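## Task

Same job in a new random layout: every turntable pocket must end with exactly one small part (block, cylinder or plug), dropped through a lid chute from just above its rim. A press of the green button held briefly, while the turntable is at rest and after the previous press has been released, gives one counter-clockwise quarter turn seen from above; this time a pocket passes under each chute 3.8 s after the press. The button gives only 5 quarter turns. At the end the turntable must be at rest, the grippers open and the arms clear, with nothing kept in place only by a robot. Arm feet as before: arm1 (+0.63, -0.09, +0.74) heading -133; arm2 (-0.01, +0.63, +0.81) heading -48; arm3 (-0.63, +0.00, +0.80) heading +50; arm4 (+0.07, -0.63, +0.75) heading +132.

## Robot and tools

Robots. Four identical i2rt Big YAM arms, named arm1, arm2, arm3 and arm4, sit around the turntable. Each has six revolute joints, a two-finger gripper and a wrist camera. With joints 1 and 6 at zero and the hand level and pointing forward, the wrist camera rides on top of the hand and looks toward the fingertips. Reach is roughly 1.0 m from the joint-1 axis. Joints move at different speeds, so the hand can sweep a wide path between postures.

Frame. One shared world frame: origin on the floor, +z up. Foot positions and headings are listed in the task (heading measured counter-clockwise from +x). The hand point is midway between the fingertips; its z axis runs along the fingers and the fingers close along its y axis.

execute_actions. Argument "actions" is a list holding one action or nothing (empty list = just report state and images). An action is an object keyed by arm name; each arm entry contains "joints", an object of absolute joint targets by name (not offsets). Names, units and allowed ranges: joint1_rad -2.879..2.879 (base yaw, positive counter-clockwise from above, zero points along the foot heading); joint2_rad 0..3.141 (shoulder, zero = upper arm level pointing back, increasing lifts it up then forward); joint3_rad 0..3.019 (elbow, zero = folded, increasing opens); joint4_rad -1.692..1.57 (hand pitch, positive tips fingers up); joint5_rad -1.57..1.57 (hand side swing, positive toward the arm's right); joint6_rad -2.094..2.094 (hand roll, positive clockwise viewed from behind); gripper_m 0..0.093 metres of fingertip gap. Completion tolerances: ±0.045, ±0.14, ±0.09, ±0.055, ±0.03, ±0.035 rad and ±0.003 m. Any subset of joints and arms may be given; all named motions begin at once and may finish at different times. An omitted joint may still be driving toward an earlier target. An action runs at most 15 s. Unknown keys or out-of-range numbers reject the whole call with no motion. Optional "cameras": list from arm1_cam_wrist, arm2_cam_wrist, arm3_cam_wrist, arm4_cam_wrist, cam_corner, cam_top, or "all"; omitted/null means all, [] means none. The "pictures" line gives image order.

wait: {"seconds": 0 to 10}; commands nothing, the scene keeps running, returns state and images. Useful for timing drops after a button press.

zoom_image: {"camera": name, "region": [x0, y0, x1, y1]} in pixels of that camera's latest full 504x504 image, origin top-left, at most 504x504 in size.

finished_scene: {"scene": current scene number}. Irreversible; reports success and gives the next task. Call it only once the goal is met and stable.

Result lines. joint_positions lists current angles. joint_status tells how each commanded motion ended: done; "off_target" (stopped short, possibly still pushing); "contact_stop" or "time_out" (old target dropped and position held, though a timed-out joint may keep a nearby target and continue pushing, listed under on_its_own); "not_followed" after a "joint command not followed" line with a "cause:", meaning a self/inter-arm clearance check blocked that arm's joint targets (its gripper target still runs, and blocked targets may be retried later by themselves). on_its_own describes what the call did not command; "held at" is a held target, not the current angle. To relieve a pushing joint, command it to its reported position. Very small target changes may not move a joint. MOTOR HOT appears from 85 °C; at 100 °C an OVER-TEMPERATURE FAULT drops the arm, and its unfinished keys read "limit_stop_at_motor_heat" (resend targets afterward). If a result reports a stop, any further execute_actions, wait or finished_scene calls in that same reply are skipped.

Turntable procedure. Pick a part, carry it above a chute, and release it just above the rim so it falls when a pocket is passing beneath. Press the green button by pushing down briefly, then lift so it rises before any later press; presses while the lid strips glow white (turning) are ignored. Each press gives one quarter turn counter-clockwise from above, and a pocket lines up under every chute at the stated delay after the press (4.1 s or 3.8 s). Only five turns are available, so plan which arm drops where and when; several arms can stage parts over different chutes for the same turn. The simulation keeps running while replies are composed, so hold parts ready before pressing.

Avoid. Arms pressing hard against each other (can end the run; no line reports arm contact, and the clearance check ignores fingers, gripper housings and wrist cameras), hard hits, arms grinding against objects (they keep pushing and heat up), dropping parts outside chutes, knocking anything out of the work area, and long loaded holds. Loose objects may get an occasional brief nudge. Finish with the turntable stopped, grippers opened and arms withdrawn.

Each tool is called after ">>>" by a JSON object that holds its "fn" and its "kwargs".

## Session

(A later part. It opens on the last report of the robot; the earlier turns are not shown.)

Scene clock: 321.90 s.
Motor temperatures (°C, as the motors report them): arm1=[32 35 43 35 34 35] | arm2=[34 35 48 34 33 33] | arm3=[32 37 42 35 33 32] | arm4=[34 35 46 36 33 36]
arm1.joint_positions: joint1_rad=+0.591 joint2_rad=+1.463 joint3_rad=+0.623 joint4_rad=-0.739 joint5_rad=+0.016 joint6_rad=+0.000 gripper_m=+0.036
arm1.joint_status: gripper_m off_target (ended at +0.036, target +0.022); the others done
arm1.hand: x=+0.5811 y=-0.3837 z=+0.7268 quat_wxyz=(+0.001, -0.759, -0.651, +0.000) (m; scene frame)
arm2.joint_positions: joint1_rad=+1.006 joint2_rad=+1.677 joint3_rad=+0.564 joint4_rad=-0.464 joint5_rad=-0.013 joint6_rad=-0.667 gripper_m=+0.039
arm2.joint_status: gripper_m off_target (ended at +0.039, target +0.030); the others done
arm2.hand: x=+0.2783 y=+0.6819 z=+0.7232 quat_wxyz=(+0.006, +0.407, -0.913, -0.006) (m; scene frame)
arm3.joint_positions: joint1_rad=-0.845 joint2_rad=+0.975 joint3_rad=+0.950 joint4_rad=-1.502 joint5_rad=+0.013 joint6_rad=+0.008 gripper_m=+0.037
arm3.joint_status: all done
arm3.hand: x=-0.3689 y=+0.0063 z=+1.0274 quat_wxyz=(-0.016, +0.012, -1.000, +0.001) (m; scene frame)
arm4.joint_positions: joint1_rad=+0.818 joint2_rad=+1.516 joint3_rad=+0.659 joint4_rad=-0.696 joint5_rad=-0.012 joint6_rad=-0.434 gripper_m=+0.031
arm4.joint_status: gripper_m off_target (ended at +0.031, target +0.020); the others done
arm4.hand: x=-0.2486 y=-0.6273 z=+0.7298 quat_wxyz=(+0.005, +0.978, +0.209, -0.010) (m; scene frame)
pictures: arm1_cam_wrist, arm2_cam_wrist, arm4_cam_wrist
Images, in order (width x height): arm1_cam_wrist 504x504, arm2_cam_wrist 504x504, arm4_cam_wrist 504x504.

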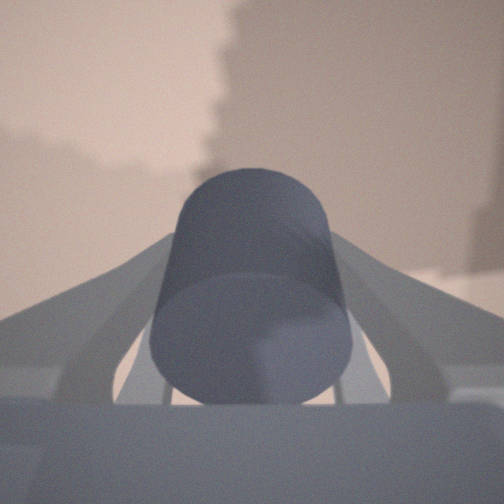

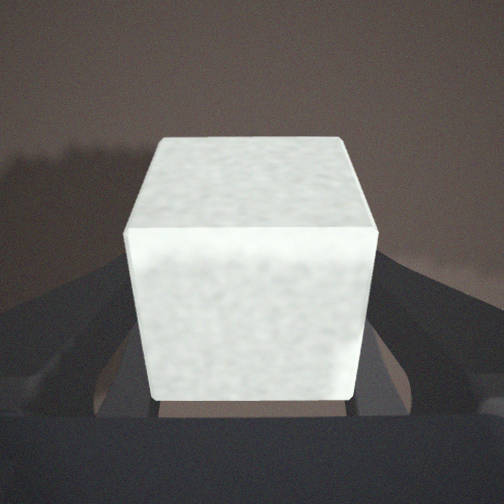

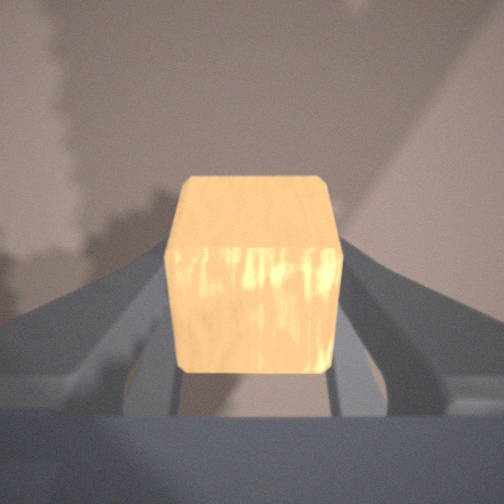

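>>> {"fn": "execute_actions", "kwargs": {"actions": [{"arm1":{"joints":{"joint2_rad":0.98,"joint3_rad":0.96,"joint4_rad":-1.516}},"arm2":{"joints":{"joint2_rad":0.98,"joint3_rad":0.925,"joint4_rad":-1.516}},"arm3":{"joints":{"joint2_rad":1.434,"joint3_rad":1.10,"joint4_rad":-1.18,"joint6_rad":0.1}},"arm4":{"joints":{"joint2_rad":0.98,"joint3_rad":0.96,"joint4_rad":-1.516}}}], "cameras": ["arm3_cam_wrist"]}}

>>> {"fn": "execute_actions", "kwargs": {"actions": [{"arm1":{"joints":{"joint1_rad":-0.943,"joint6_rad":-0.03}},"arm2":{"joints":{"joint1_rad":-0.691,"joint6_rad":0.19,"joint2_rad":1.476,"joint3_rad":1.125,"joint4_rad":-1.187}},"arm4":{"joints":{"joint1_rad":-0.428,"joint6_rad":0.39,"joint2_rad":1.295,"joint3_rad":1.10,"joint4_rad":-1.345}}}], "cameras": ["arm2_cam_wrist","arm4_cam_wrist"]}}

>>> {"fn": "execute_actions", "kwargs": {"actions": [{"arm1":{"joints":{"joint2_rad":1.584,"joint3_rad":1.49,"joint4_rad":-1.346}}}]}}

Scene clock: 348.93 s.
Motor temperatures (°C, as the motors report them): arm1=[32 35 43 35 34 35] | arm2=[34 35 47 34 33 33] | arm3=[32 37 44 35 33 32] | arm4=[34 35 45 36 33 36]
arm1.joint_positions: joint1_rad=+0.591 joint2_rad=+0.970 joint3_rad=+0.949 joint4_rad=-1.501 joint5_rad=+0.013 joint6_rad=+0.000 gripper_m=+0.036
arm1.joint_status: all done
arm1.hand: x=+0.5851 y=-0.3382 z=+0.9703 quat_wxyz=(-0.020, -0.759, -0.650, +0.021) (m; scene frame)
arm2.joint_positions: joint1_rad=+1.006 joint2_rad=+0.973 joint3_rad=+0.923 joint4_rad=-1.505 joint5_rad=-0.005 joint6_rad=-0.670 gripper_m=+0.039
arm2.joint_status: all done
arm2.hand: x=+0.2346 y=+0.6740 z=+1.0292 quat_wxyz=(-0.004, +0.409, -0.913, +0.000) (m; scene frame)
arm3.joint_positions: joint1_rad=-0.845 joint2_rad=+1.451 joint3_rad=+1.067 joint4_rad=-1.195 joint5_rad=+0.013 joint6_rad=+0.090 gripper_m=+0.037
arm3.joint_status: all done
arm3.hand: x=-0.2325 y=+0.0116 z=+0.9242 quat_wxyz=(+0.010, -0.030, -1.000, +0.002) (m; scene frame)
arm4.joint_positions: joint1_rad=+0.818 joint2_rad=+0.970 joint3_rad=+0.943 joint4_rad=-1.507 joint5_rad=-0.011 joint6_rad=-0.435 gripper_m=+0.031
arm4.joint_status: all done
arm4.hand: x=-0.1797 y=-0.6277 z=+0.9771 quat_wxyz=(+0.002, +0.978, +0.209, -0.019) (m; scene frame)
pictures: arm3_cam_wrist
Images, in order (width x height): arm3_cam_wrist 504x504.

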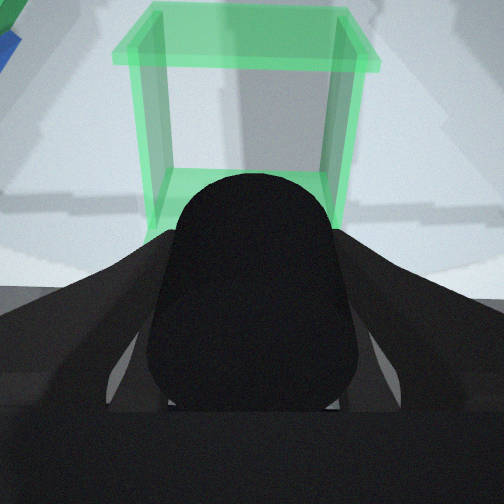

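Scene clock: 352.50 s.
Motor temperatures (°C, as the motors report them): arm1=[32 35 43 35 34 35] | arm2=[35 35 47 34 32 34] | arm3=[32 37 44 35 33 32] | arm4=[34 35 47 36 33 36]
arm1.joint_positions: joint1_rad=-0.940 joint2_rad=+0.970 joint3_rad=+0.949 joint4_rad=-1.501 joint5_rad=+0.011 joint6_rad=-0.023 gripper_m=+0.036
arm1.joint_status: all done
arm1.hand: x=+0.3711 y=-0.0525 z=+0.9644 quat_wxyz=(+0.002, -0.999, +0.046, +0.017) (m; scene frame)
arm2.joint_positions: joint1_rad=+0.354 joint2_rad=+1.462 joint3_rad=+1.111 joint4_rad=-1.191 joint5_rad=-0.006 joint6_rad=+0.108 gripper_m=+0.039
arm2.joint_status: joint1_rad time_out (moved -0.651 of -1.697); joint6_rad time_out (moved +0.779 of +0.860); the others done
arm2.on_its_own: joint1_rad reads +0.354 and still pushes toward +0.090 since a time_out (your -0.691 is given up); joint6_rad reads +0.108 and still pushes toward +0.190 since a time_out
arm2.hand: x=+0.3549 y=+0.4401 z=+0.9495 quat_wxyz=(-0.012, -0.290, -0.957, +0.003) (m; scene frame)
arm3.joint_positions: joint1_rad=-0.845 joint2_rad=+1.451 joint3_rad=+1.067 joint4_rad=-1.195 joint5_rad=+0.013 joint6_rad=+0.090 gripper_m=+0.037
arm3.joint_status: not commanded
arm3.hand: x=-0.2325 y=+0.0116 z=+0.9242 quat_wxyz=(+0.010, -0.030, -1.000, +0.002) (m; scene frame)
arm4.joint_positions: joint1_rad=-0.425 joint2_rad=+1.317 joint3_rad=+1.061 joint4_rad=-1.347 joint5_rad=-0.008 joint6_rad=+0.375 gripper_m=+0.031
arm4.joint_status: all done
arm4.hand: x=-0.0357 y=-0.2935 z=+0.9229 quat_wxyz=(+0.011, +0.685, -0.728, +0.014) (m; scene frame)
pictures: arm2_cam_wrist, arm4_cam_wrist
Images, in order (width x height): arm2_cam_wrist 504x504, arm4_cam_wrist 504x504.

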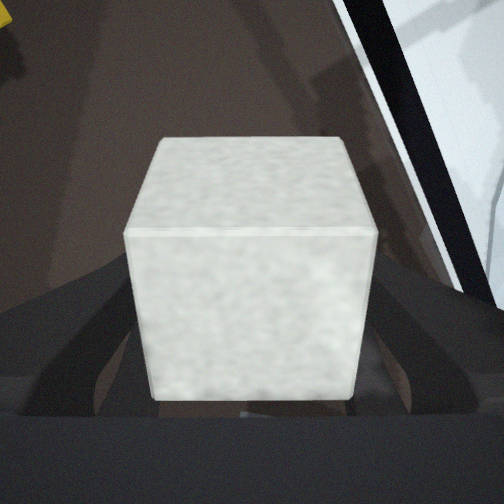

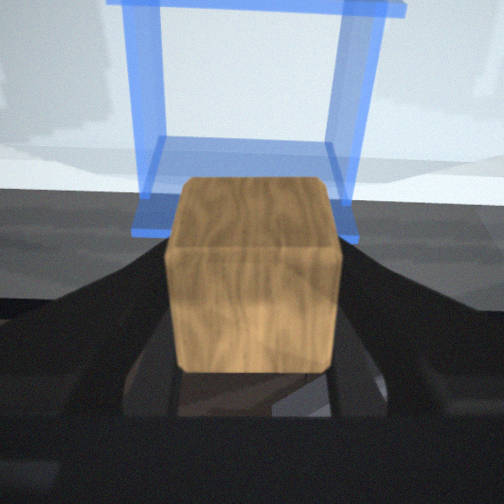

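not run: a stop came earlier in this reply.

>>> {"fn": "execute_actions", "kwargs": {"actions": [{"arm1":{"joints":{"joint2_rad":1.584,"joint3_rad":1.49,"joint4_rad":-1.346}},"arm2":{"joints":{"joint1_rad":0.6,"joint2_rad":0.98,"joint3_rad":0.925,"joint4_rad":-1.516,"joint6_rad":0.19}}}]}}

Scene clock: 358.37 s.
Motor temperatures (°C, as the motors report them): arm1=[32 35 45 35 34 35] | arm2=[36 35 48 34 32 34] | arm3=[32 37 44 35 33 32] | arm4=[34 35 48 36 33 35]
arm1.joint_positions: joint1_rad=-0.940 joint2_rad=+1.584 joint3_rad=+1.438 joint4_rad=-1.355 joint5_rad=+0.011 joint6_rad=-0.023 gripper_m=+0.036
arm1.joint_status: all done
arm1.hand: x=+0.1410 y=-0.0264 z=+0.9406 quat_wxyz=(+0.003, -0.999, +0.046, +0.027) (m; scene frame)
arm2.joint_positions: joint1_rad=+0.598 joint2_rad=+0.972 joint3_rad=+0.914 joint4_rad=-1.507 joint5_rad=-0.002 joint6_rad=+0.180 gripper_m=+0.039
arm2.joint_status: all done
arm2.hand: x=+0.2285 y=+0.5732 z=+1.0264 quat_wxyz=(+0.000, -0.206, -0.978, +0.002) (m; scene frame)
arm3.joint_positions: joint1_rad=-0.845 joint2_rad=+1.451 joint3_rad=+1.067 joint4_rad=-1.195 joint5_rad=+0.013 joint6_rad=+0.090 gripper_m=+0.037
arm3.joint_status: not commanded
arm3.hand: x=-0.2325 y=+0.0116 z=+0.9242 quat_wxyz=(+0.010, -0.030, -1.000, +0.002) (m; scene frame)
arm4.joint_positions: joint1_rad=-0.425 joint2_rad=+1.317 joint3_rad=+1.061 joint4_rad=-1.347 joint5_rad=-0.008 joint6_rad=+0.375 gripper_m=+0.031
arm4.joint_status: not commanded
arm4.hand: x=-0.0357 y=-0.2935 z=+0.9229 quat_wxyz=(+0.011, +0.685, -0.728, +0.014) (m; scene frame)
pictures: arm1_cam_wrist, arm2_cam_wrist, arm3_cam_wrist, arm4_cam_wrist, cam_corner, cam_top
Images, in order (width x height): arm1_cam_wrist 504x504, arm2_cam_wrist 504x504, arm3_cam_wrist 504x504, arm4_cam_wrist 504x504, cam_corner 504x504, cam_top 504x504.

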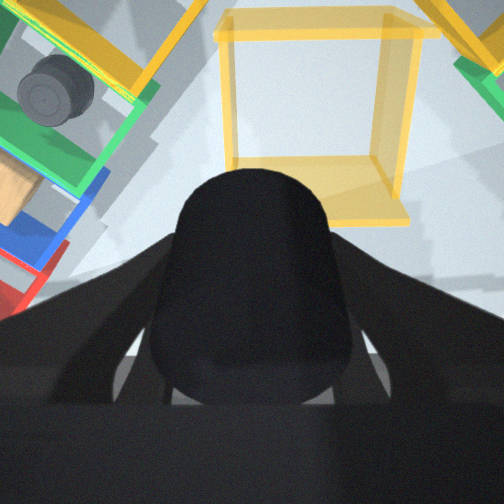

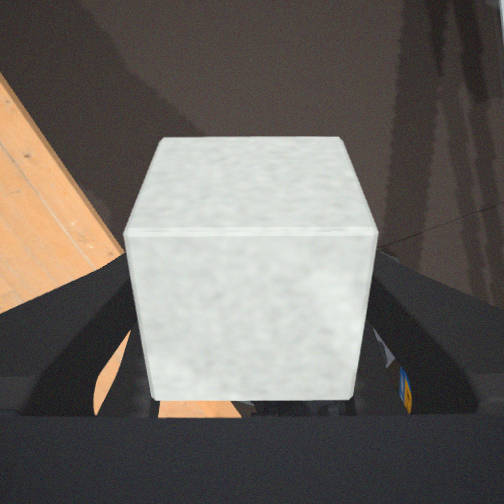

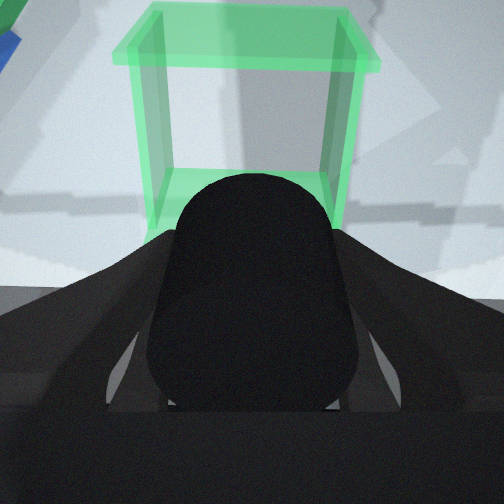

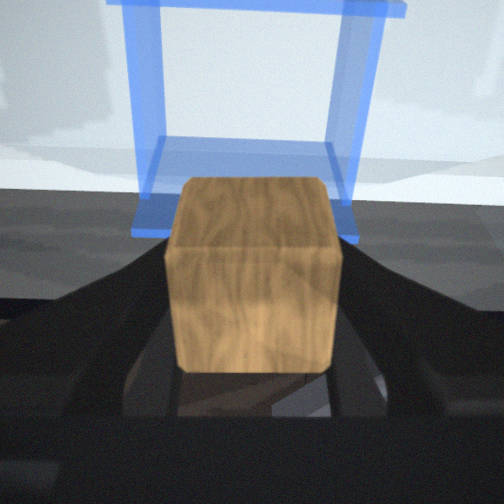

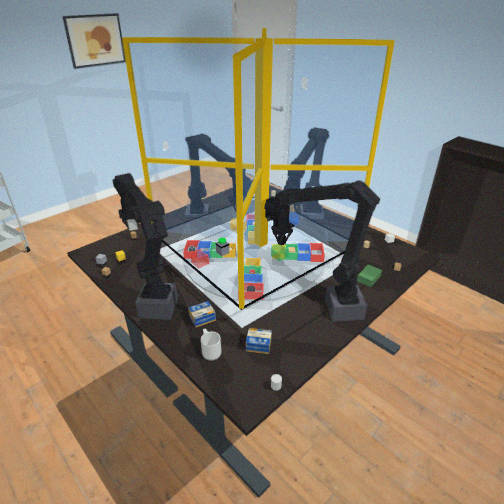

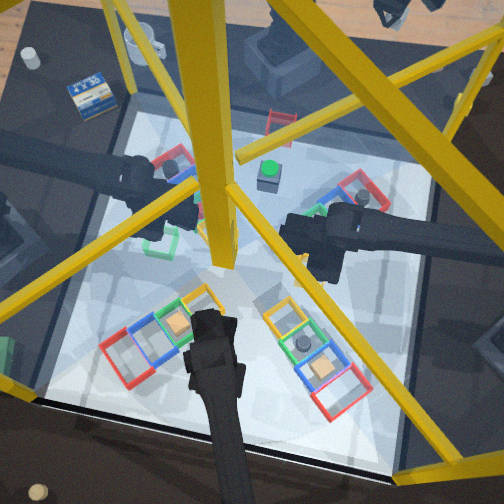

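>>> {"fn": "execute_actions", "kwargs": {"actions": [{"arm1":{"joints":{"joint1_rad":-0.99,"joint3_rad":1.505,"joint4_rad":-1.315}},"arm2":{"joints":{"joint1_rad":-0.691}},"arm3":{"joints":{"joint3_rad":1.125}},"arm4":{"joints":{"joint1_rad":-0.44,"joint3_rad":1.14}}}], "cameras": ["arm1_cam_wrist","arm3_cam_wrist","arm4_cam_wrist"]}}

>>> {"fn": "execute_actions", "kwargs": {"actions": [{"arm2":{"joints":{"joint2_rad":1.476,"joint3_rad":1.125,"joint4_rad":-1.187}}}], "cameras": ["arm2_cam_wrist"]}}

Scene clock: 386.53 s.
Motor temperatures (°C, as the motors report them): arm1=[32 36 50 35 34 35] | arm2=[34 35 50 34 32 34] | arm3=[32 38 45 35 33 32] | arm4=[34 36 51 36 33 35]
arm1.joint_positions: joint1_rad=-0.992 joint2_rad=+1.584 joint3_rad=+1.453 joint4_rad=-1.332 joint5_rad=+0.011 joint6_rad=-0.023 gripper_m=+0.036
arm1.joint_status: all done
arm1.hand: x=+0.1343 y=+0.0005 z=+0.9470 quat_wxyz=(+0.006, -0.996, +0.072, +0.046) (m; scene frame)
arm2.joint_positions: joint1_rad=-0.689 joint2_rad=+0.975 joint3_rad=+0.914 joint4_rad=-1.507 joint5_rad=-0.002 joint6_rad=+0.181 gripper_m=+0.039
arm2.joint_status: all done
arm2.hand: x=-0.0002 y=+0.3839 z=+1.0283 quat_wxyz=(-0.001, -0.753, -0.658, +0.005) (m; scene frame)
arm3.joint_positions: joint1_rad=-0.845 joint2_rad=+1.451 joint3_rad=+1.067 joint4_rad=-1.195 joint5_rad=+0.013 joint6_rad=+0.090 gripper_m=+0.037
arm3.joint_status: all done
arm3.hand: x=-0.2325 y=+0.0116 z=+0.9242 quat_wxyz=(+0.010, -0.030, -1.000, +0.002) (m; scene frame)
arm4.joint_positions: joint1_rad=-0.425 joint2_rad=+1.317 joint3_rad=+1.083 joint4_rad=-1.347 joint5_rad=-0.008 joint6_rad=+0.375 gripper_m=+0.031
arm4.joint_status: all done
arm4.hand: x=-0.0378 y=-0.2863 z=+0.9310 quat_wxyz=(+0.007, +0.685, -0.728, +0.004) (m; scene frame)
pictures: arm1_cam_wrist, arm3_cam_wrist, arm4_cam_wrist
Images, in order (width x height): arm1_cam_wrist 504x504, arm3_cam_wrist 504x504, arm4_cam_wrist 504x504.

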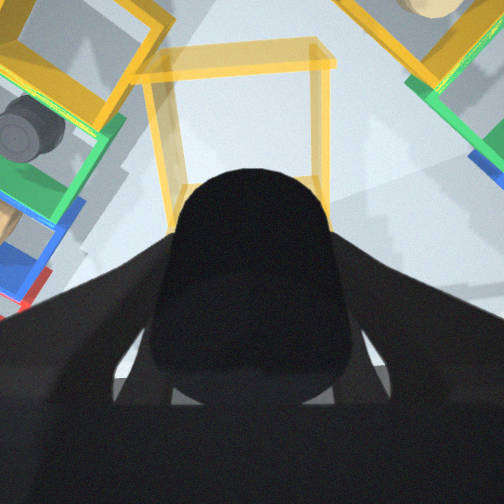

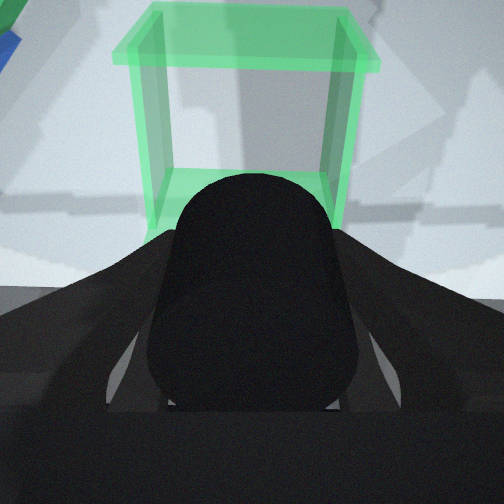

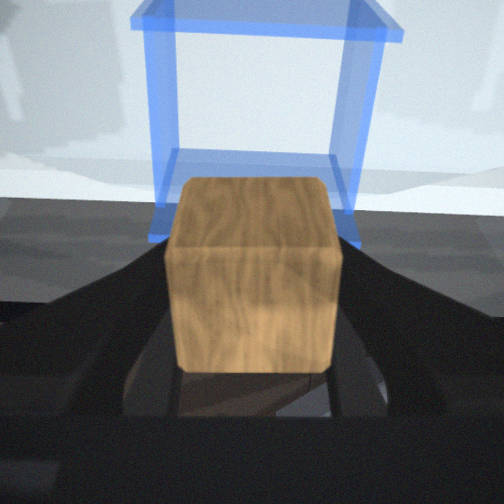

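Scene clock: 387.90 s.
Motor temperatures (°C, as the motors report them): arm1=[32 37 50 35 34 35] | arm2=[34 35 51 34 32 34] | arm3=[32 38 46 35 33 32] | arm4=[34 36 51 36 33 35]
arm1.joint_positions: joint1_rad=-0.992 joint2_rad=+1.584 joint3_rad=+1.453 joint4_rad=-1.332 joint5_rad=+0.011 joint6_rad=-0.023 gripper_m=+0.036
arm1.joint_status: not commanded
arm1.hand: x=+0.1343 y=+0.0005 z=+0.9470 quat_wxyz=(+0.006, -0.996, +0.072, +0.046) (m; scene frame)
arm2.joint_positions: joint1_rad=-0.689 joint2_rad=+1.481 joint3_rad=+1.108 joint4_rad=-1.198 joint5_rad=-0.002 joint6_rad=+0.181 gripper_m=+0.039
arm2.joint_status: all done
arm2.hand: x=+0.0070 y=+0.2201 z=+0.9448 quat_wxyz=(+0.000, -0.753, -0.658, +0.004) (m; scene frame)
arm3.joint_positions: joint1_rad=-0.845 joint2_rad=+1.451 joint3_rad=+1.067 joint4_rad=-1.195 joint5_rad=+0.013 joint6_rad=+0.090 gripper_m=+0.037
arm3.joint_status: not commanded
arm3.hand: x=-0.2325 y=+0.0116 z=+0.9242 quat_wxyz=(+0.010, -0.030, -1.000, +0.002) (m; scene frame)
arm4.joint_positions: joint1_rad=-0.425 joint2_rad=+1.317 joint3_rad=+1.083 joint4_rad=-1.347 joint5_rad=-0.008 joint6_rad=+0.375 gripper_m=+0.031
arm4.joint_status: not commanded
arm4.hand: x=-0.0378 y=-0.2863 z=+0.9310 quat_wxyz=(+0.007, +0.685, -0.728, +0.004) (m; scene frame)
pictures: arm2_cam_wrist
Images, in order (width x height): arm2_cam_wrist 504x504.

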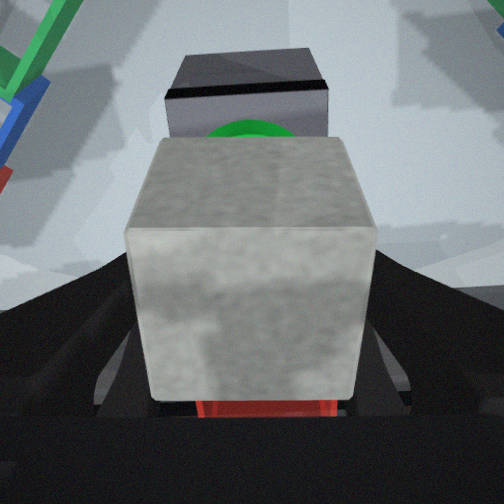

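>>> {"fn": "execute_actions", "kwargs": {"actions": []}}

Scene clock: 419.40 s.
Motor temperatures (°C, as the motors report them): arm1=[32 37 51 36 34 35] | arm2=[34 36 51 34 32 34] | arm3=[32 38 48 35 33 32] | arm4=[34 36 53 36 33 35]
arm1.joint_positions: joint1_rad=-0.992 joint2_rad=+1.584 joint3_rad=+1.453 joint4_rad=-1.332 joint5_rad=+0.011 joint6_rad=-0.023 gripper_m=+0.036
arm1.joint_status: not commanded
arm1.hand: x=+0.1343 y=+0.0005 z=+0.9470 quat_wxyz=(+0.006, -0.996, +0.072, +0.046) (m; scene frame)
arm2.joint_positions: joint1_rad=-0.689 joint2_rad=+1.481 joint3_rad=+1.108 joint4_rad=-1.198 joint5_rad=-0.002 joint6_rad=+0.181 gripper_m=+0.039
arm2.joint_status: all done
arm2.hand: x=+0.0070 y=+0.2201 z=+0.9448 quat_wxyz=(+0.000, -0.753, -0.658, +0.004) (m; scene frame)
arm3.joint_positions: joint1_rad=-0.845 joint2_rad=+1.451 joint3_rad=+1.067 joint4_rad=-1.195 joint5_rad=+0.013 joint6_rad=+0.090 gripper_m=+0.037
arm3.joint_status: not commanded
arm3.hand: x=-0.2325 y=+0.0116 z=+0.9242 quat_wxyz=(+0.010, -0.030, -1.000, +0.002) (m; scene frame)
arm4.joint_positions: joint1_rad=-0.425 joint2_rad=+1.317 joint3_rad=+1.083 joint4_rad=-1.347 joint5_rad=-0.008 joint6_rad=+0.375 gripper_m=+0.031
arm4.joint_status: not commanded
arm4.hand: x=-0.0378 y=-0.2863 z=+0.9310 quat_wxyz=(+0.007, +0.685, -0.728, +0.004) (m; scene frame)
pictures: arm1_cam_wrist, arm2_cam_wrist, arm3_cam_wrist, arm4_cam_wrist, cam_corner, cam_top
Images, in order (width x height): arm1_cam_wrist 504x504, arm2_cam_wrist 504x504, arm3_cam_wrist 504x504, arm4_cam_wrist 504x504, cam_corner 504x504, cam_top 504x504.

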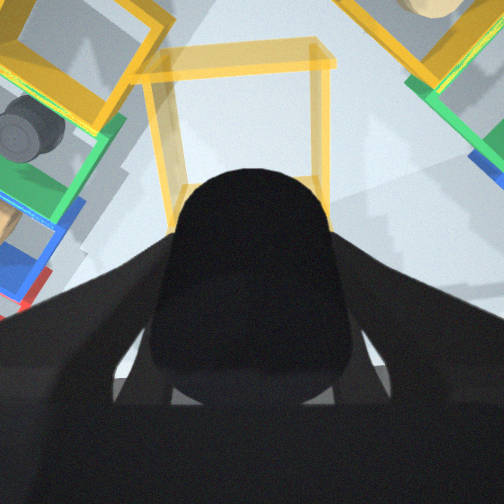

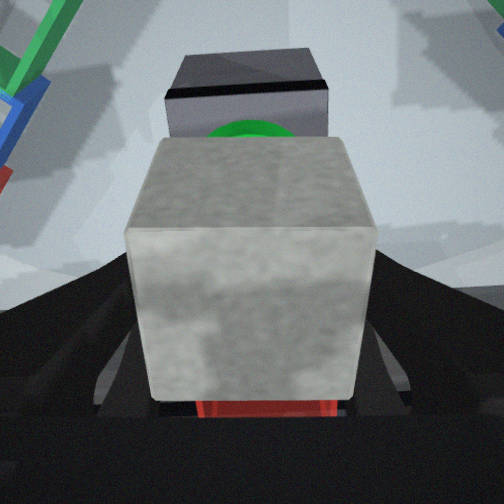

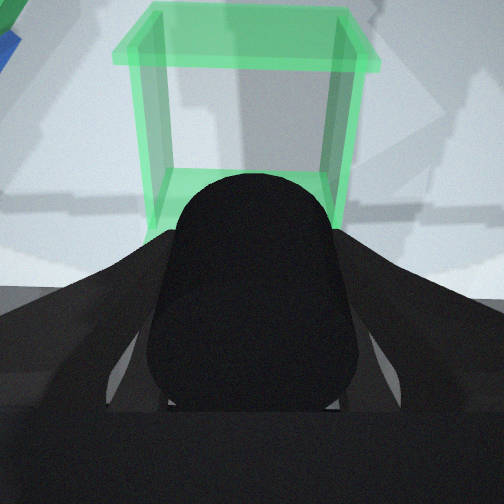

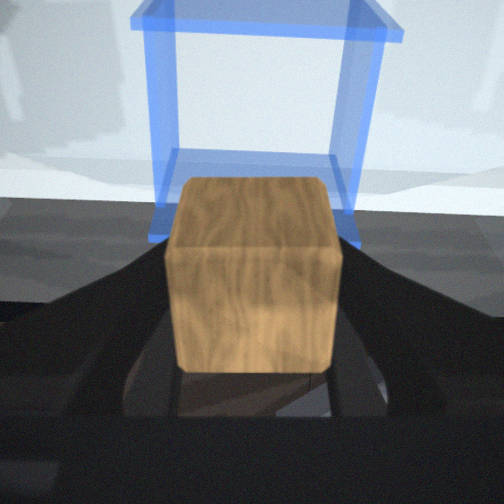

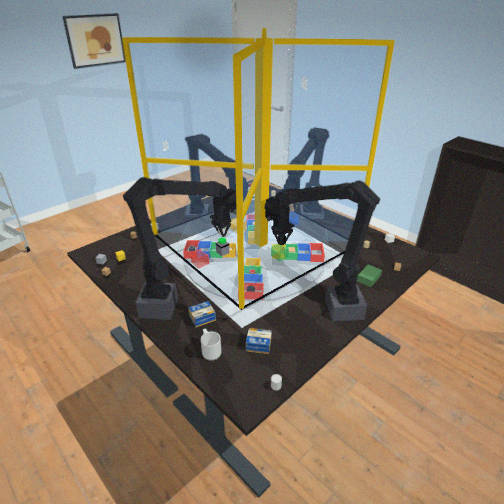

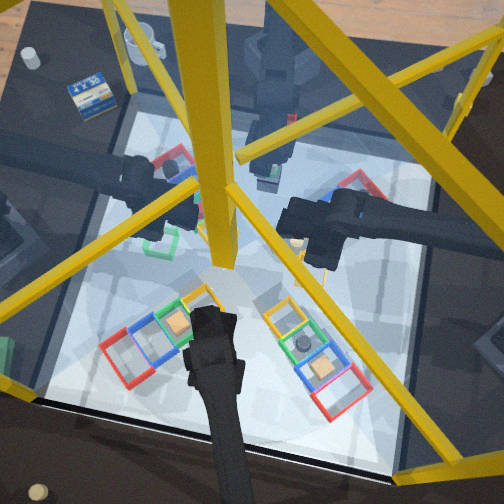

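>>> {"fn": "execute_actions", "kwargs": {"actions": [{"arm4":{"joints":{"joint4_rad":-1.29}},"arm3":{"joints":{"joint4_rad":-1.145}}}], "cameras": ["arm4_cam_wrist","arm3_cam_wrist"]}}

Scene clock: 428.57 s.
Motor temperatures (°C, as the motors report them): arm1=[32 37 52 36 34 35] | arm2=[34 36 51 34 32 33] | arm3=[32 38 48 35 33 32] | arm4=[34 36 54 36 33 35]
arm1.joint_positions: joint1_rad=-0.992 joint2_rad=+1.584 joint3_rad=+1.453 joint4_rad=-1.332 joint5_rad=+0.011 joint6_rad=-0.023 gripper_m=+0.036
arm1.joint_status: not commanded
arm1.hand: x=+0.1343 y=+0.0005 z=+0.9470 quat_wxyz=(+0.006, -0.996, +0.072, +0.046) (m; scene frame)
arm2.joint_positions: joint1_rad=-0.689 joint2_rad=+1.481 joint3_rad=+1.108 joint4_rad=-1.198 joint5_rad=-0.002 joint6_rad=+0.181 gripper_m=+0.039
arm2.joint_status: not commanded
arm2.hand: x=+0.0070 y=+0.2201 z=+0.9448 quat_wxyz=(+0.000, -0.753, -0.658, +0.004) (m; scene frame)
arm3.joint_positions: joint1_rad=-0.845 joint2_rad=+1.451 joint3_rad=+1.067 joint4_rad=-1.162 joint5_rad=+0.013 joint6_rad=+0.090 gripper_m=+0.037
arm3.joint_status: all done
arm3.hand: x=-0.2245 y=+0.0119 z=+0.9242 quat_wxyz=(-0.006, -0.030, -1.000, +0.001) (m; scene frame)
arm4.joint_positions: joint1_rad=-0.425 joint2_rad=+1.317 joint3_rad=+1.083 joint4_rad=-1.303 joint5_rad=-0.008 joint6_rad=+0.375 gripper_m=+0.031
arm4.joint_status: all done
arm4.hand: x=-0.0412 y=-0.2759 z=+0.9311 quat_wxyz=(-0.003, +0.685, -0.728, -0.016) (m; scene frame)
pictures: arm3_cam_wrist, arm4_cam_wrist
Images, in order (width x height): arm3_cam_wrist 504x504, arm4_cam_wrist 504x504.

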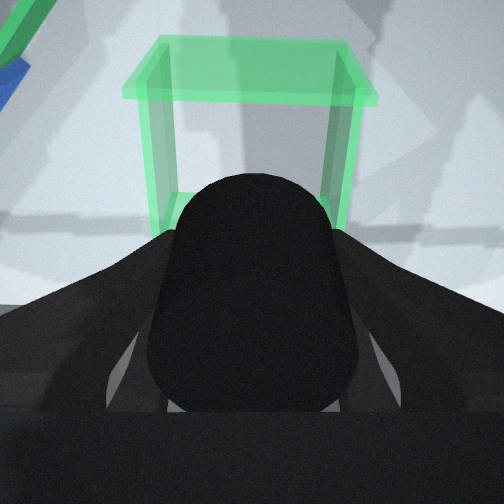

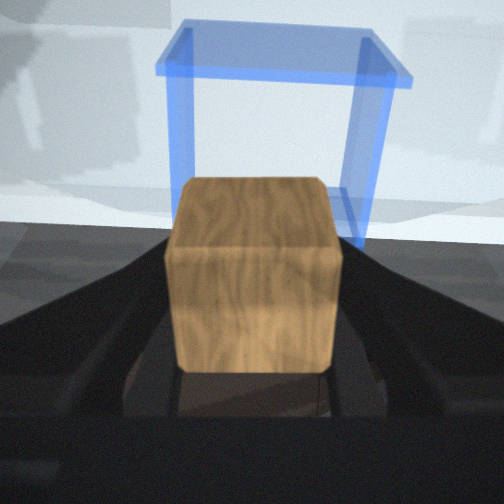

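>>> {"fn": "execute_actions", "kwargs": {"actions": [{"arm4":{"joints":{"joint1_rad":-0.455}},"arm1":{"joints":{"joint1_rad":-0.972}}}], "cameras": ["arm4_cam_wrist","arm1_cam_wrist"]}}

Scene clock: 445.33 s.
Motor temperatures (°C, as the motors report them): arm1=[32 37 52 36 34 35] | arm2=[34 36 51 34 32 33] | arm3=[32 38 48 35 33 32] | arm4=[34 36 54 36 33 35]
arm1.joint_positions: joint1_rad=-0.978 joint2_rad=+1.584 joint3_rad=+1.453 joint4_rad=-1.332 joint5_rad=+0.011 joint6_rad=-0.023 gripper_m=+0.036
arm1.joint_status: all done
arm1.hand: x=+0.1331 y=-0.0066 z=+0.9470 quat_wxyz=(+0.005, -0.997, +0.064, +0.046) (m; scene frame)
arm2.joint_positions: joint1_rad=-0.689 joint2_rad=+1.481 joint3_rad=+1.108 joint4_rad=-1.198 joint5_rad=-0.002 joint6_rad=+0.181 gripper_m=+0.039
arm2.joint_status: not commanded
arm2.hand: x=+0.0070 y=+0.2201 z=+0.9448 quat_wxyz=(+0.000, -0.753, -0.658, +0.004) (m; scene frame)
arm3.joint_positions: joint1_rad=-0.845 joint2_rad=+1.451 joint3_rad=+1.067 joint4_rad=-1.162 joint5_rad=+0.013 joint6_rad=+0.090 gripper_m=+0.037
arm3.joint_status: not commanded
arm3.hand: x=-0.2245 y=+0.0119 z=+0.9242 quat_wxyz=(-0.006, -0.030, -1.000, +0.001) (m; scene frame)
arm4.joint_positions: joint1_rad=-0.444 joint2_rad=+1.317 joint3_rad=+1.083 joint4_rad=-1.303 joint5_rad=-0.008 joint6_rad=+0.376 gripper_m=+0.031
arm4.joint_status: all done
arm4.hand: x=-0.0346 y=-0.2738 z=+0.9311 quat_wxyz=(-0.003, +0.678, -0.735, -0.016) (m; scene frame)
pictures: arm1_cam_wrist, arm4_cam_wrist
Images, in order (width x height): arm1_cam_wrist 504x504, arm4_cam_wrist 504x504.

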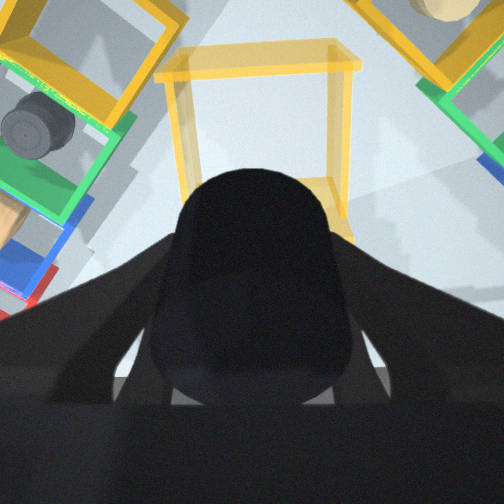

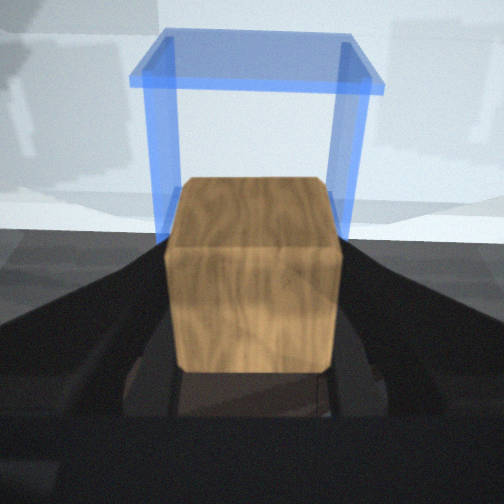

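>>> {"fn": "execute_actions", "kwargs": {"actions": [{"arm2":{"joints":{"joint3_rad":0.955,"joint4_rad":-1.065}}}], "cameras": ["cam_top"]}}

>>> {"fn": "execute_actions", "kwargs": {"actions": [{"arm2":{"joints":{"joint3_rad":1.16,"joint4_rad":-1.21}}}], "cameras": ["cam_top"]}}

>>> {"fn": "execute_actions", "kwargs": {"actions": [{"arm2":{"joints":{"joint1_rad":-0.632,"joint2_rad":1.207,"joint3_rad":0.83,"joint4_rad":-1.173}}}], "cameras": ["cam_top"]}}

>>> {"fn": "wait", "kwargs": {"seconds": 1.1}}

>>> {"fn": "execute_actions", "kwargs": {"actions": [{"arm1":{"joints":{"gripper_m":0.065}},"arm4":{"joints":{"gripper_m":0.065}}}], "cameras": ["cam_top","arm1_cam_wrist","arm4_cam_wrist","arm2_cam_wrist"]}}

Scene clock: 464.30 s.
Motor temperatures (°C, as the motors report them): arm1=[32 38 53 36 34 35] | arm2=[34 36 51 34 32 33] | arm3=[32 38 49 35 33 32] | arm4=[34 36 55 36 33 35]
arm1.joint_positions: joint1_rad=-0.978 joint2_rad=+1.584 joint3_rad=+1.453 joint4_rad=-1.332 joint5_rad=+0.011 joint6_rad=-0.023 gripper_m=+0.036
arm1.joint_status: not commanded
arm1.hand: x=+0.1331 y=-0.0066 z=+0.9470 quat_wxyz=(+0.005, -0.997, +0.064, +0.046) (m; scene frame)
arm2.joint_positions: joint1_rad=-0.689 joint2_rad=+1.454 joint3_rad=+0.980 joint4_rad=-1.069 joint5_rad=-0.002 joint6_rad=+0.182 gripper_m=+0.039
arm2.joint_status: all done
arm2.hand: x=+0.0058 y=+0.2391 z=+0.9105 quat_wxyz=(-0.011, -0.753, -0.658, +0.012) (m; scene frame)
arm3.joint_positions: joint1_rad=-0.845 joint2_rad=+1.451 joint3_rad=+1.067 joint4_rad=-1.162 joint5_rad=+0.013 joint6_rad=+0.090 gripper_m=+0.037
arm3.joint_status: not commanded
arm3.hand: x=-0.2245 y=+0.0119 z=+0.9242 quat_wxyz=(-0.006, -0.030, -1.000, +0.001) (m; scene frame)
arm4.joint_positions: joint1_rad=-0.444 joint2_rad=+1.317 joint3_rad=+1.083 joint4_rad=-1.303 joint5_rad=-0.008 joint6_rad=+0.376 gripper_m=+0.031
arm4.joint_status: not commanded
arm4.hand: x=-0.0346 y=-0.2738 z=+0.9311 quat_wxyz=(-0.003, +0.678, -0.735, -0.016) (m; scene frame)
pictures: cam_top
Images, in order (width x height): cam_top 504x504.

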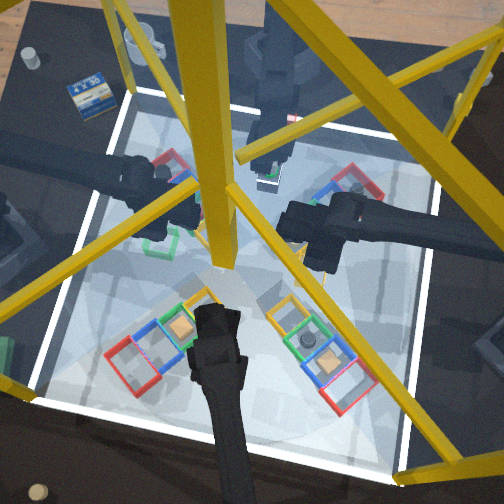

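Scene clock: 465.30 s.
Motor temperatures (°C, as the motors report them): arm1=[32 38 53 36 34 35] | arm2=[34 36 51 34 32 33] | arm3=[32 38 49 35 33 32] | arm4=[34 36 55 36 33 35]
arm1.joint_positions: joint1_rad=-0.978 joint2_rad=+1.584 joint3_rad=+1.453 joint4_rad=-1.332 joint5_rad=+0.011 joint6_rad=-0.023 gripper_m=+0.036
arm1.joint_status: not commanded
arm1.hand: x=+0.1331 y=-0.0066 z=+0.9470 quat_wxyz=(+0.005, -0.997, +0.064, +0.046) (m; scene frame)
arm2.joint_positions: joint1_rad=-0.689 joint2_rad=+1.467 joint3_rad=+1.131 joint4_rad=-1.199 joint5_rad=-0.002 joint6_rad=+0.182 gripper_m=+0.039
arm2.joint_status: all done
arm2.hand: x=+0.0075 y=+0.2118 z=+0.9585 quat_wxyz=(-0.014, -0.753, -0.658, +0.015) (m; scene frame)
arm3.joint_positions: joint1_rad=-0.845 joint2_rad=+1.451 joint3_rad=+1.067 joint4_rad=-1.162 joint5_rad=+0.013 joint6_rad=+0.090 gripper_m=+0.037
arm3.joint_status: not commanded
arm3.hand: x=-0.2245 y=+0.0119 z=+0.9242 quat_wxyz=(-0.006, -0.030, -1.000, +0.001) (m; scene frame)
arm4.joint_positions: joint1_rad=-0.444 joint2_rad=+1.317 joint3_rad=+1.083 joint4_rad=-1.303 joint5_rad=-0.008 joint6_rad=+0.376 gripper_m=+0.031
arm4.joint_status: not commanded
arm4.hand: x=-0.0346 y=-0.2738 z=+0.9311 quat_wxyz=(-0.003, +0.678, -0.735, -0.016) (m; scene frame)
pictures: cam_top
Images, in order (width x height): cam_top 504x504.

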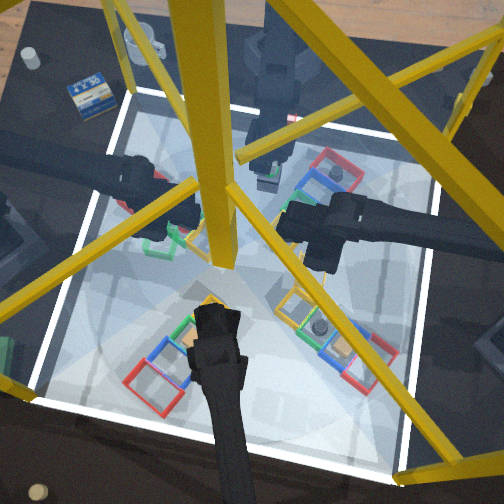

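Scene clock: 466.37 s.
Motor temperatures (°C, as the motors report them): arm1=[32 38 53 36 34 35] | arm2=[34 36 51 34 32 33] | arm3=[32 38 49 35 33 32] | arm4=[34 36 55 36 33 35]
arm1.joint_positions: joint1_rad=-0.978 joint2_rad=+1.584 joint3_rad=+1.453 joint4_rad=-1.332 joint5_rad=+0.011 joint6_rad=-0.023 gripper_m=+0.036
arm1.joint_status: not commanded
arm1.hand: x=+0.1331 y=-0.0066 z=+0.9470 quat_wxyz=(+0.005, -0.997, +0.064, +0.046) (m; scene frame)
arm2.joint_positions: joint1_rad=-0.629 joint2_rad=+1.200 joint3_rad=+0.827 joint4_rad=-1.178 joint5_rad=-0.002 joint6_rad=+0.182 gripper_m=+0.039
arm2.joint_status: all done
arm2.hand: x=+0.0205 y=+0.3240 z=+0.9387 quat_wxyz=(-0.008, -0.733, -0.680, +0.010) (m; scene frame)
arm3.joint_positions: joint1_rad=-0.845 joint2_rad=+1.451 joint3_rad=+1.067 joint4_rad=-1.162 joint5_rad=+0.013 joint6_rad=+0.090 gripper_m=+0.037
arm3.joint_status: not commanded
arm3.hand: x=-0.2245 y=+0.0119 z=+0.9242 quat_wxyz=(-0.006, -0.030, -1.000, +0.001) (m; scene frame)
arm4.joint_positions: joint1_rad=-0.444 joint2_rad=+1.317 joint3_rad=+1.083 joint4_rad=-1.303 joint5_rad=-0.008 joint6_rad=+0.376 gripper_m=+0.031
arm4.joint_status: not commanded
arm4.hand: x=-0.0346 y=-0.2738 z=+0.9311 quat_wxyz=(-0.003, +0.678, -0.735, -0.016) (m; scene frame)
pictures: cam_top
Images, in order (width x height): cam_top 504x504.

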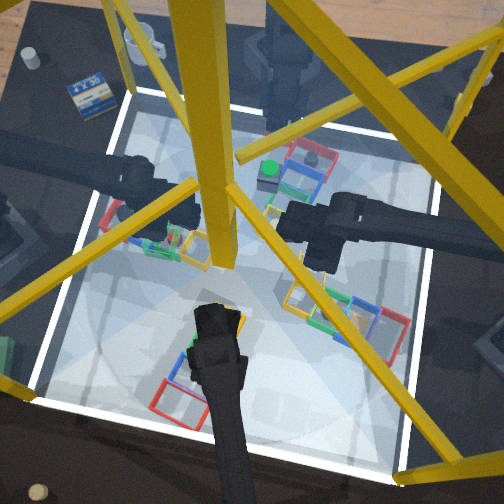

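Scene clock: 467.47 s.
Motor temperatures (°C, as the motors report them): arm1=[32 38 53 36 34 35] | arm2=[34 36 51 34 32 33] | arm3=[32 38 49 35 33 32] | arm4=[34 36 55 36 33 35]
arm1.joint_positions: joint1_rad=-0.978 joint2_rad=+1.584 joint3_rad=+1.453 joint4_rad=-1.332 joint5_rad=+0.011 joint6_rad=-0.023 gripper_m=+0.036
arm1.joint_status: not commanded
arm1.hand: x=+0.1331 y=-0.0066 z=+0.9470 quat_wxyz=(+0.005, -0.997, +0.064, +0.046) (m; scene frame)
arm2.joint_positions: joint1_rad=-0.629 joint2_rad=+1.200 joint3_rad=+0.827 joint4_rad=-1.178 joint5_rad=-0.002 joint6_rad=+0.182 gripper_m=+0.039
arm2.joint_status: all done
arm2.hand: x=+0.0205 y=+0.3240 z=+0.9387 quat_wxyz=(-0.008, -0.733, -0.680, +0.010) (m; scene frame)
arm3.joint_positions: joint1_rad=-0.845 joint2_rad=+1.451 joint3_rad=+1.067 joint4_rad=-1.162 joint5_rad=+0.013 joint6_rad=+0.090 gripper_m=+0.037
arm3.joint_status: not commanded
arm3.hand: x=-0.2245 y=+0.0119 z=+0.9242 quat_wxyz=(-0.006, -0.030, -1.000, +0.001) (m; scene frame)
arm4.joint_positions: joint1_rad=-0.444 joint2_rad=+1.317 joint3_rad=+1.083 joint4_rad=-1.303 joint5_rad=-0.008 joint6_rad=+0.376 gripper_m=+0.031
arm4.joint_status: not commanded
arm4.hand: x=-0.0346 y=-0.2738 z=+0.9311 quat_wxyz=(-0.003, +0.678, -0.735, -0.016) (m; scene frame)
wait: 1.10 s; at rest by 0.27 s
pictures: arm1_cam_wrist, arm2_cam_wrist, arm3_cam_wrist, arm4_cam_wrist, cam_corner, cam_top
Images, in order (width x height): arm1_cam_wrist 504x504, arm2_cam_wrist 504x504, arm3_cam_wrist 504x504, arm4_cam_wrist 504x504, cam_corner 504x504, cam_top 504x504.

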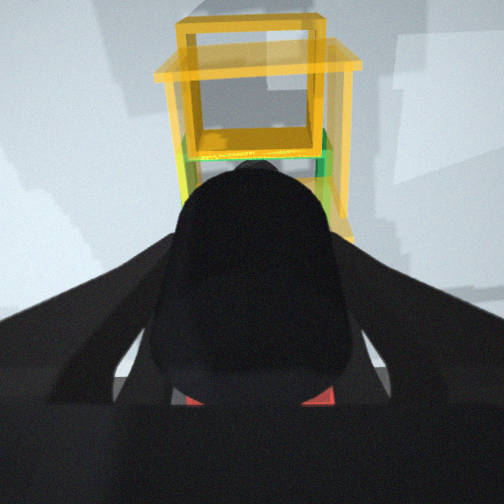

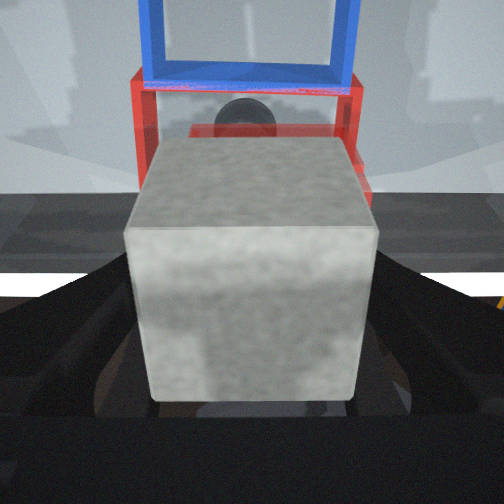

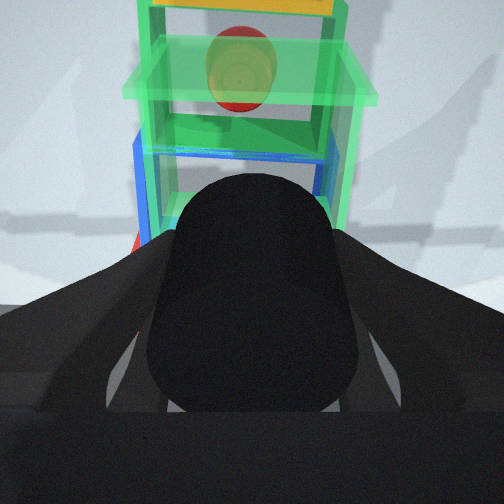

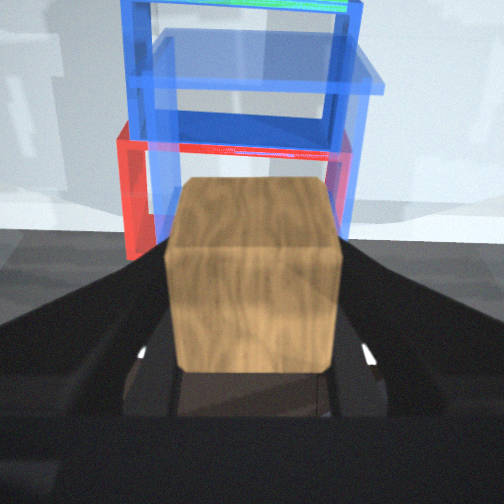

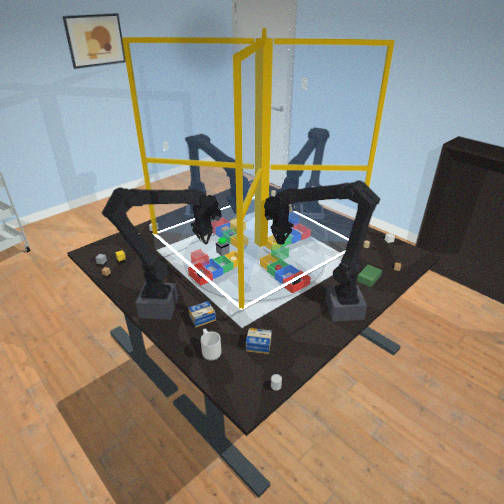

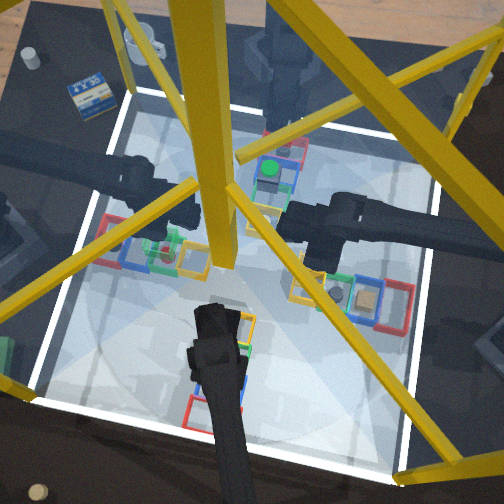

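Scene clock: 468.07 s.
Motor temperatures (°C, as the motors report them): arm1=[32 38 53 36 34 35] | arm2=[34 36 51 34 32 33] | arm3=[32 38 49 35 33 32] | arm4=[34 36 55 36 33 35]
arm1.joint_positions: joint1_rad=-0.978 joint2_rad=+1.584 joint3_rad=+1.453 joint4_rad=-1.332 joint5_rad=+0.011 joint6_rad=-0.023 gripper_m=+0.065
arm1.joint_status: all done
arm1.hand: x=+0.1331 y=-0.0066 z=+0.9470 quat_wxyz=(+0.005, -0.997, +0.064, +0.046) (m; scene frame)
arm2.joint_positions: joint1_rad=-0.629 joint2_rad=+1.200 joint3_rad=+0.827 joint4_rad=-1.178 joint5_rad=-0.002 joint6_rad=+0.182 gripper_m=+0.039
arm2.joint_status: not commanded
arm2.hand: x=+0.0205 y=+0.3240 z=+0.9387 quat_wxyz=(-0.008, -0.733, -0.680, +0.010) (m; scene frame)
arm3.joint_positions: joint1_rad=-0.845 joint2_rad=+1.451 joint3_rad=+1.067 joint4_rad=-1.162 joint5_rad=+0.013 joint6_rad=+0.090 gripper_m=+0.037
arm3.joint_status: not commanded
arm3.hand: x=-0.2245 y=+0.0119 z=+0.9242 quat_wxyz=(-0.006, -0.030, -1.000, +0.001) (m; scene frame)
arm4.joint_positions: joint1_rad=-0.444 joint2_rad=+1.317 joint3_rad=+1.083 joint4_rad=-1.303 joint5_rad=-0.008 joint6_rad=+0.376 gripper_m=+0.065
arm4.joint_status: all done
arm4.hand: x=-0.0346 y=-0.2738 z=+0.9311 quat_wxyz=(-0.003, +0.678, -0.735, -0.016) (m; scene frame)
pictures: arm1_cam_wrist, arm2_cam_wrist, arm4_cam_wrist, cam_top
Images, in order (width x height): arm1_cam_wrist 504x504, arm2_cam_wrist 504x504, arm4_cam_wrist 504x504, cam_top 504x504.

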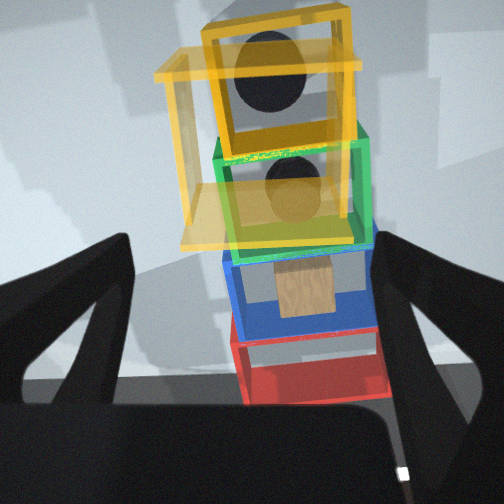

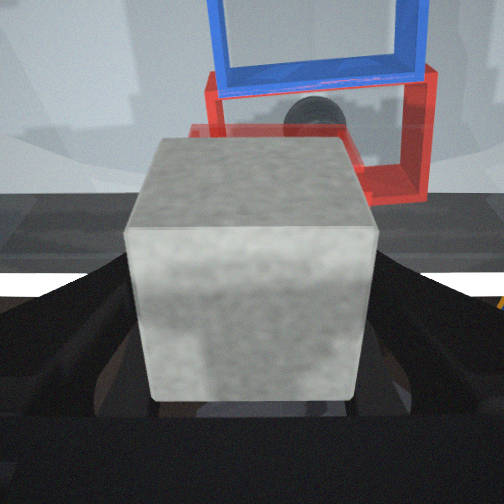

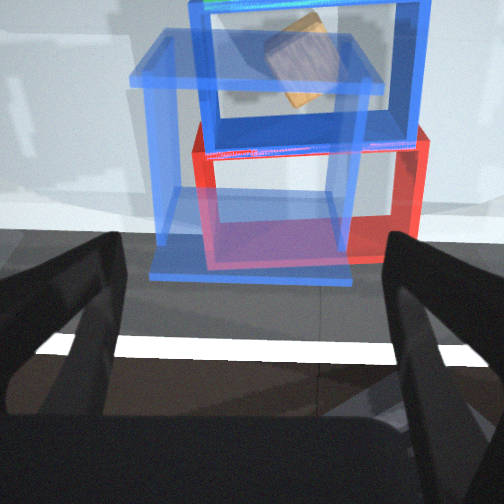

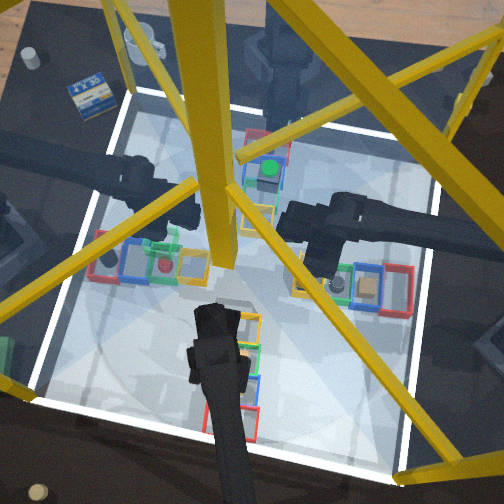

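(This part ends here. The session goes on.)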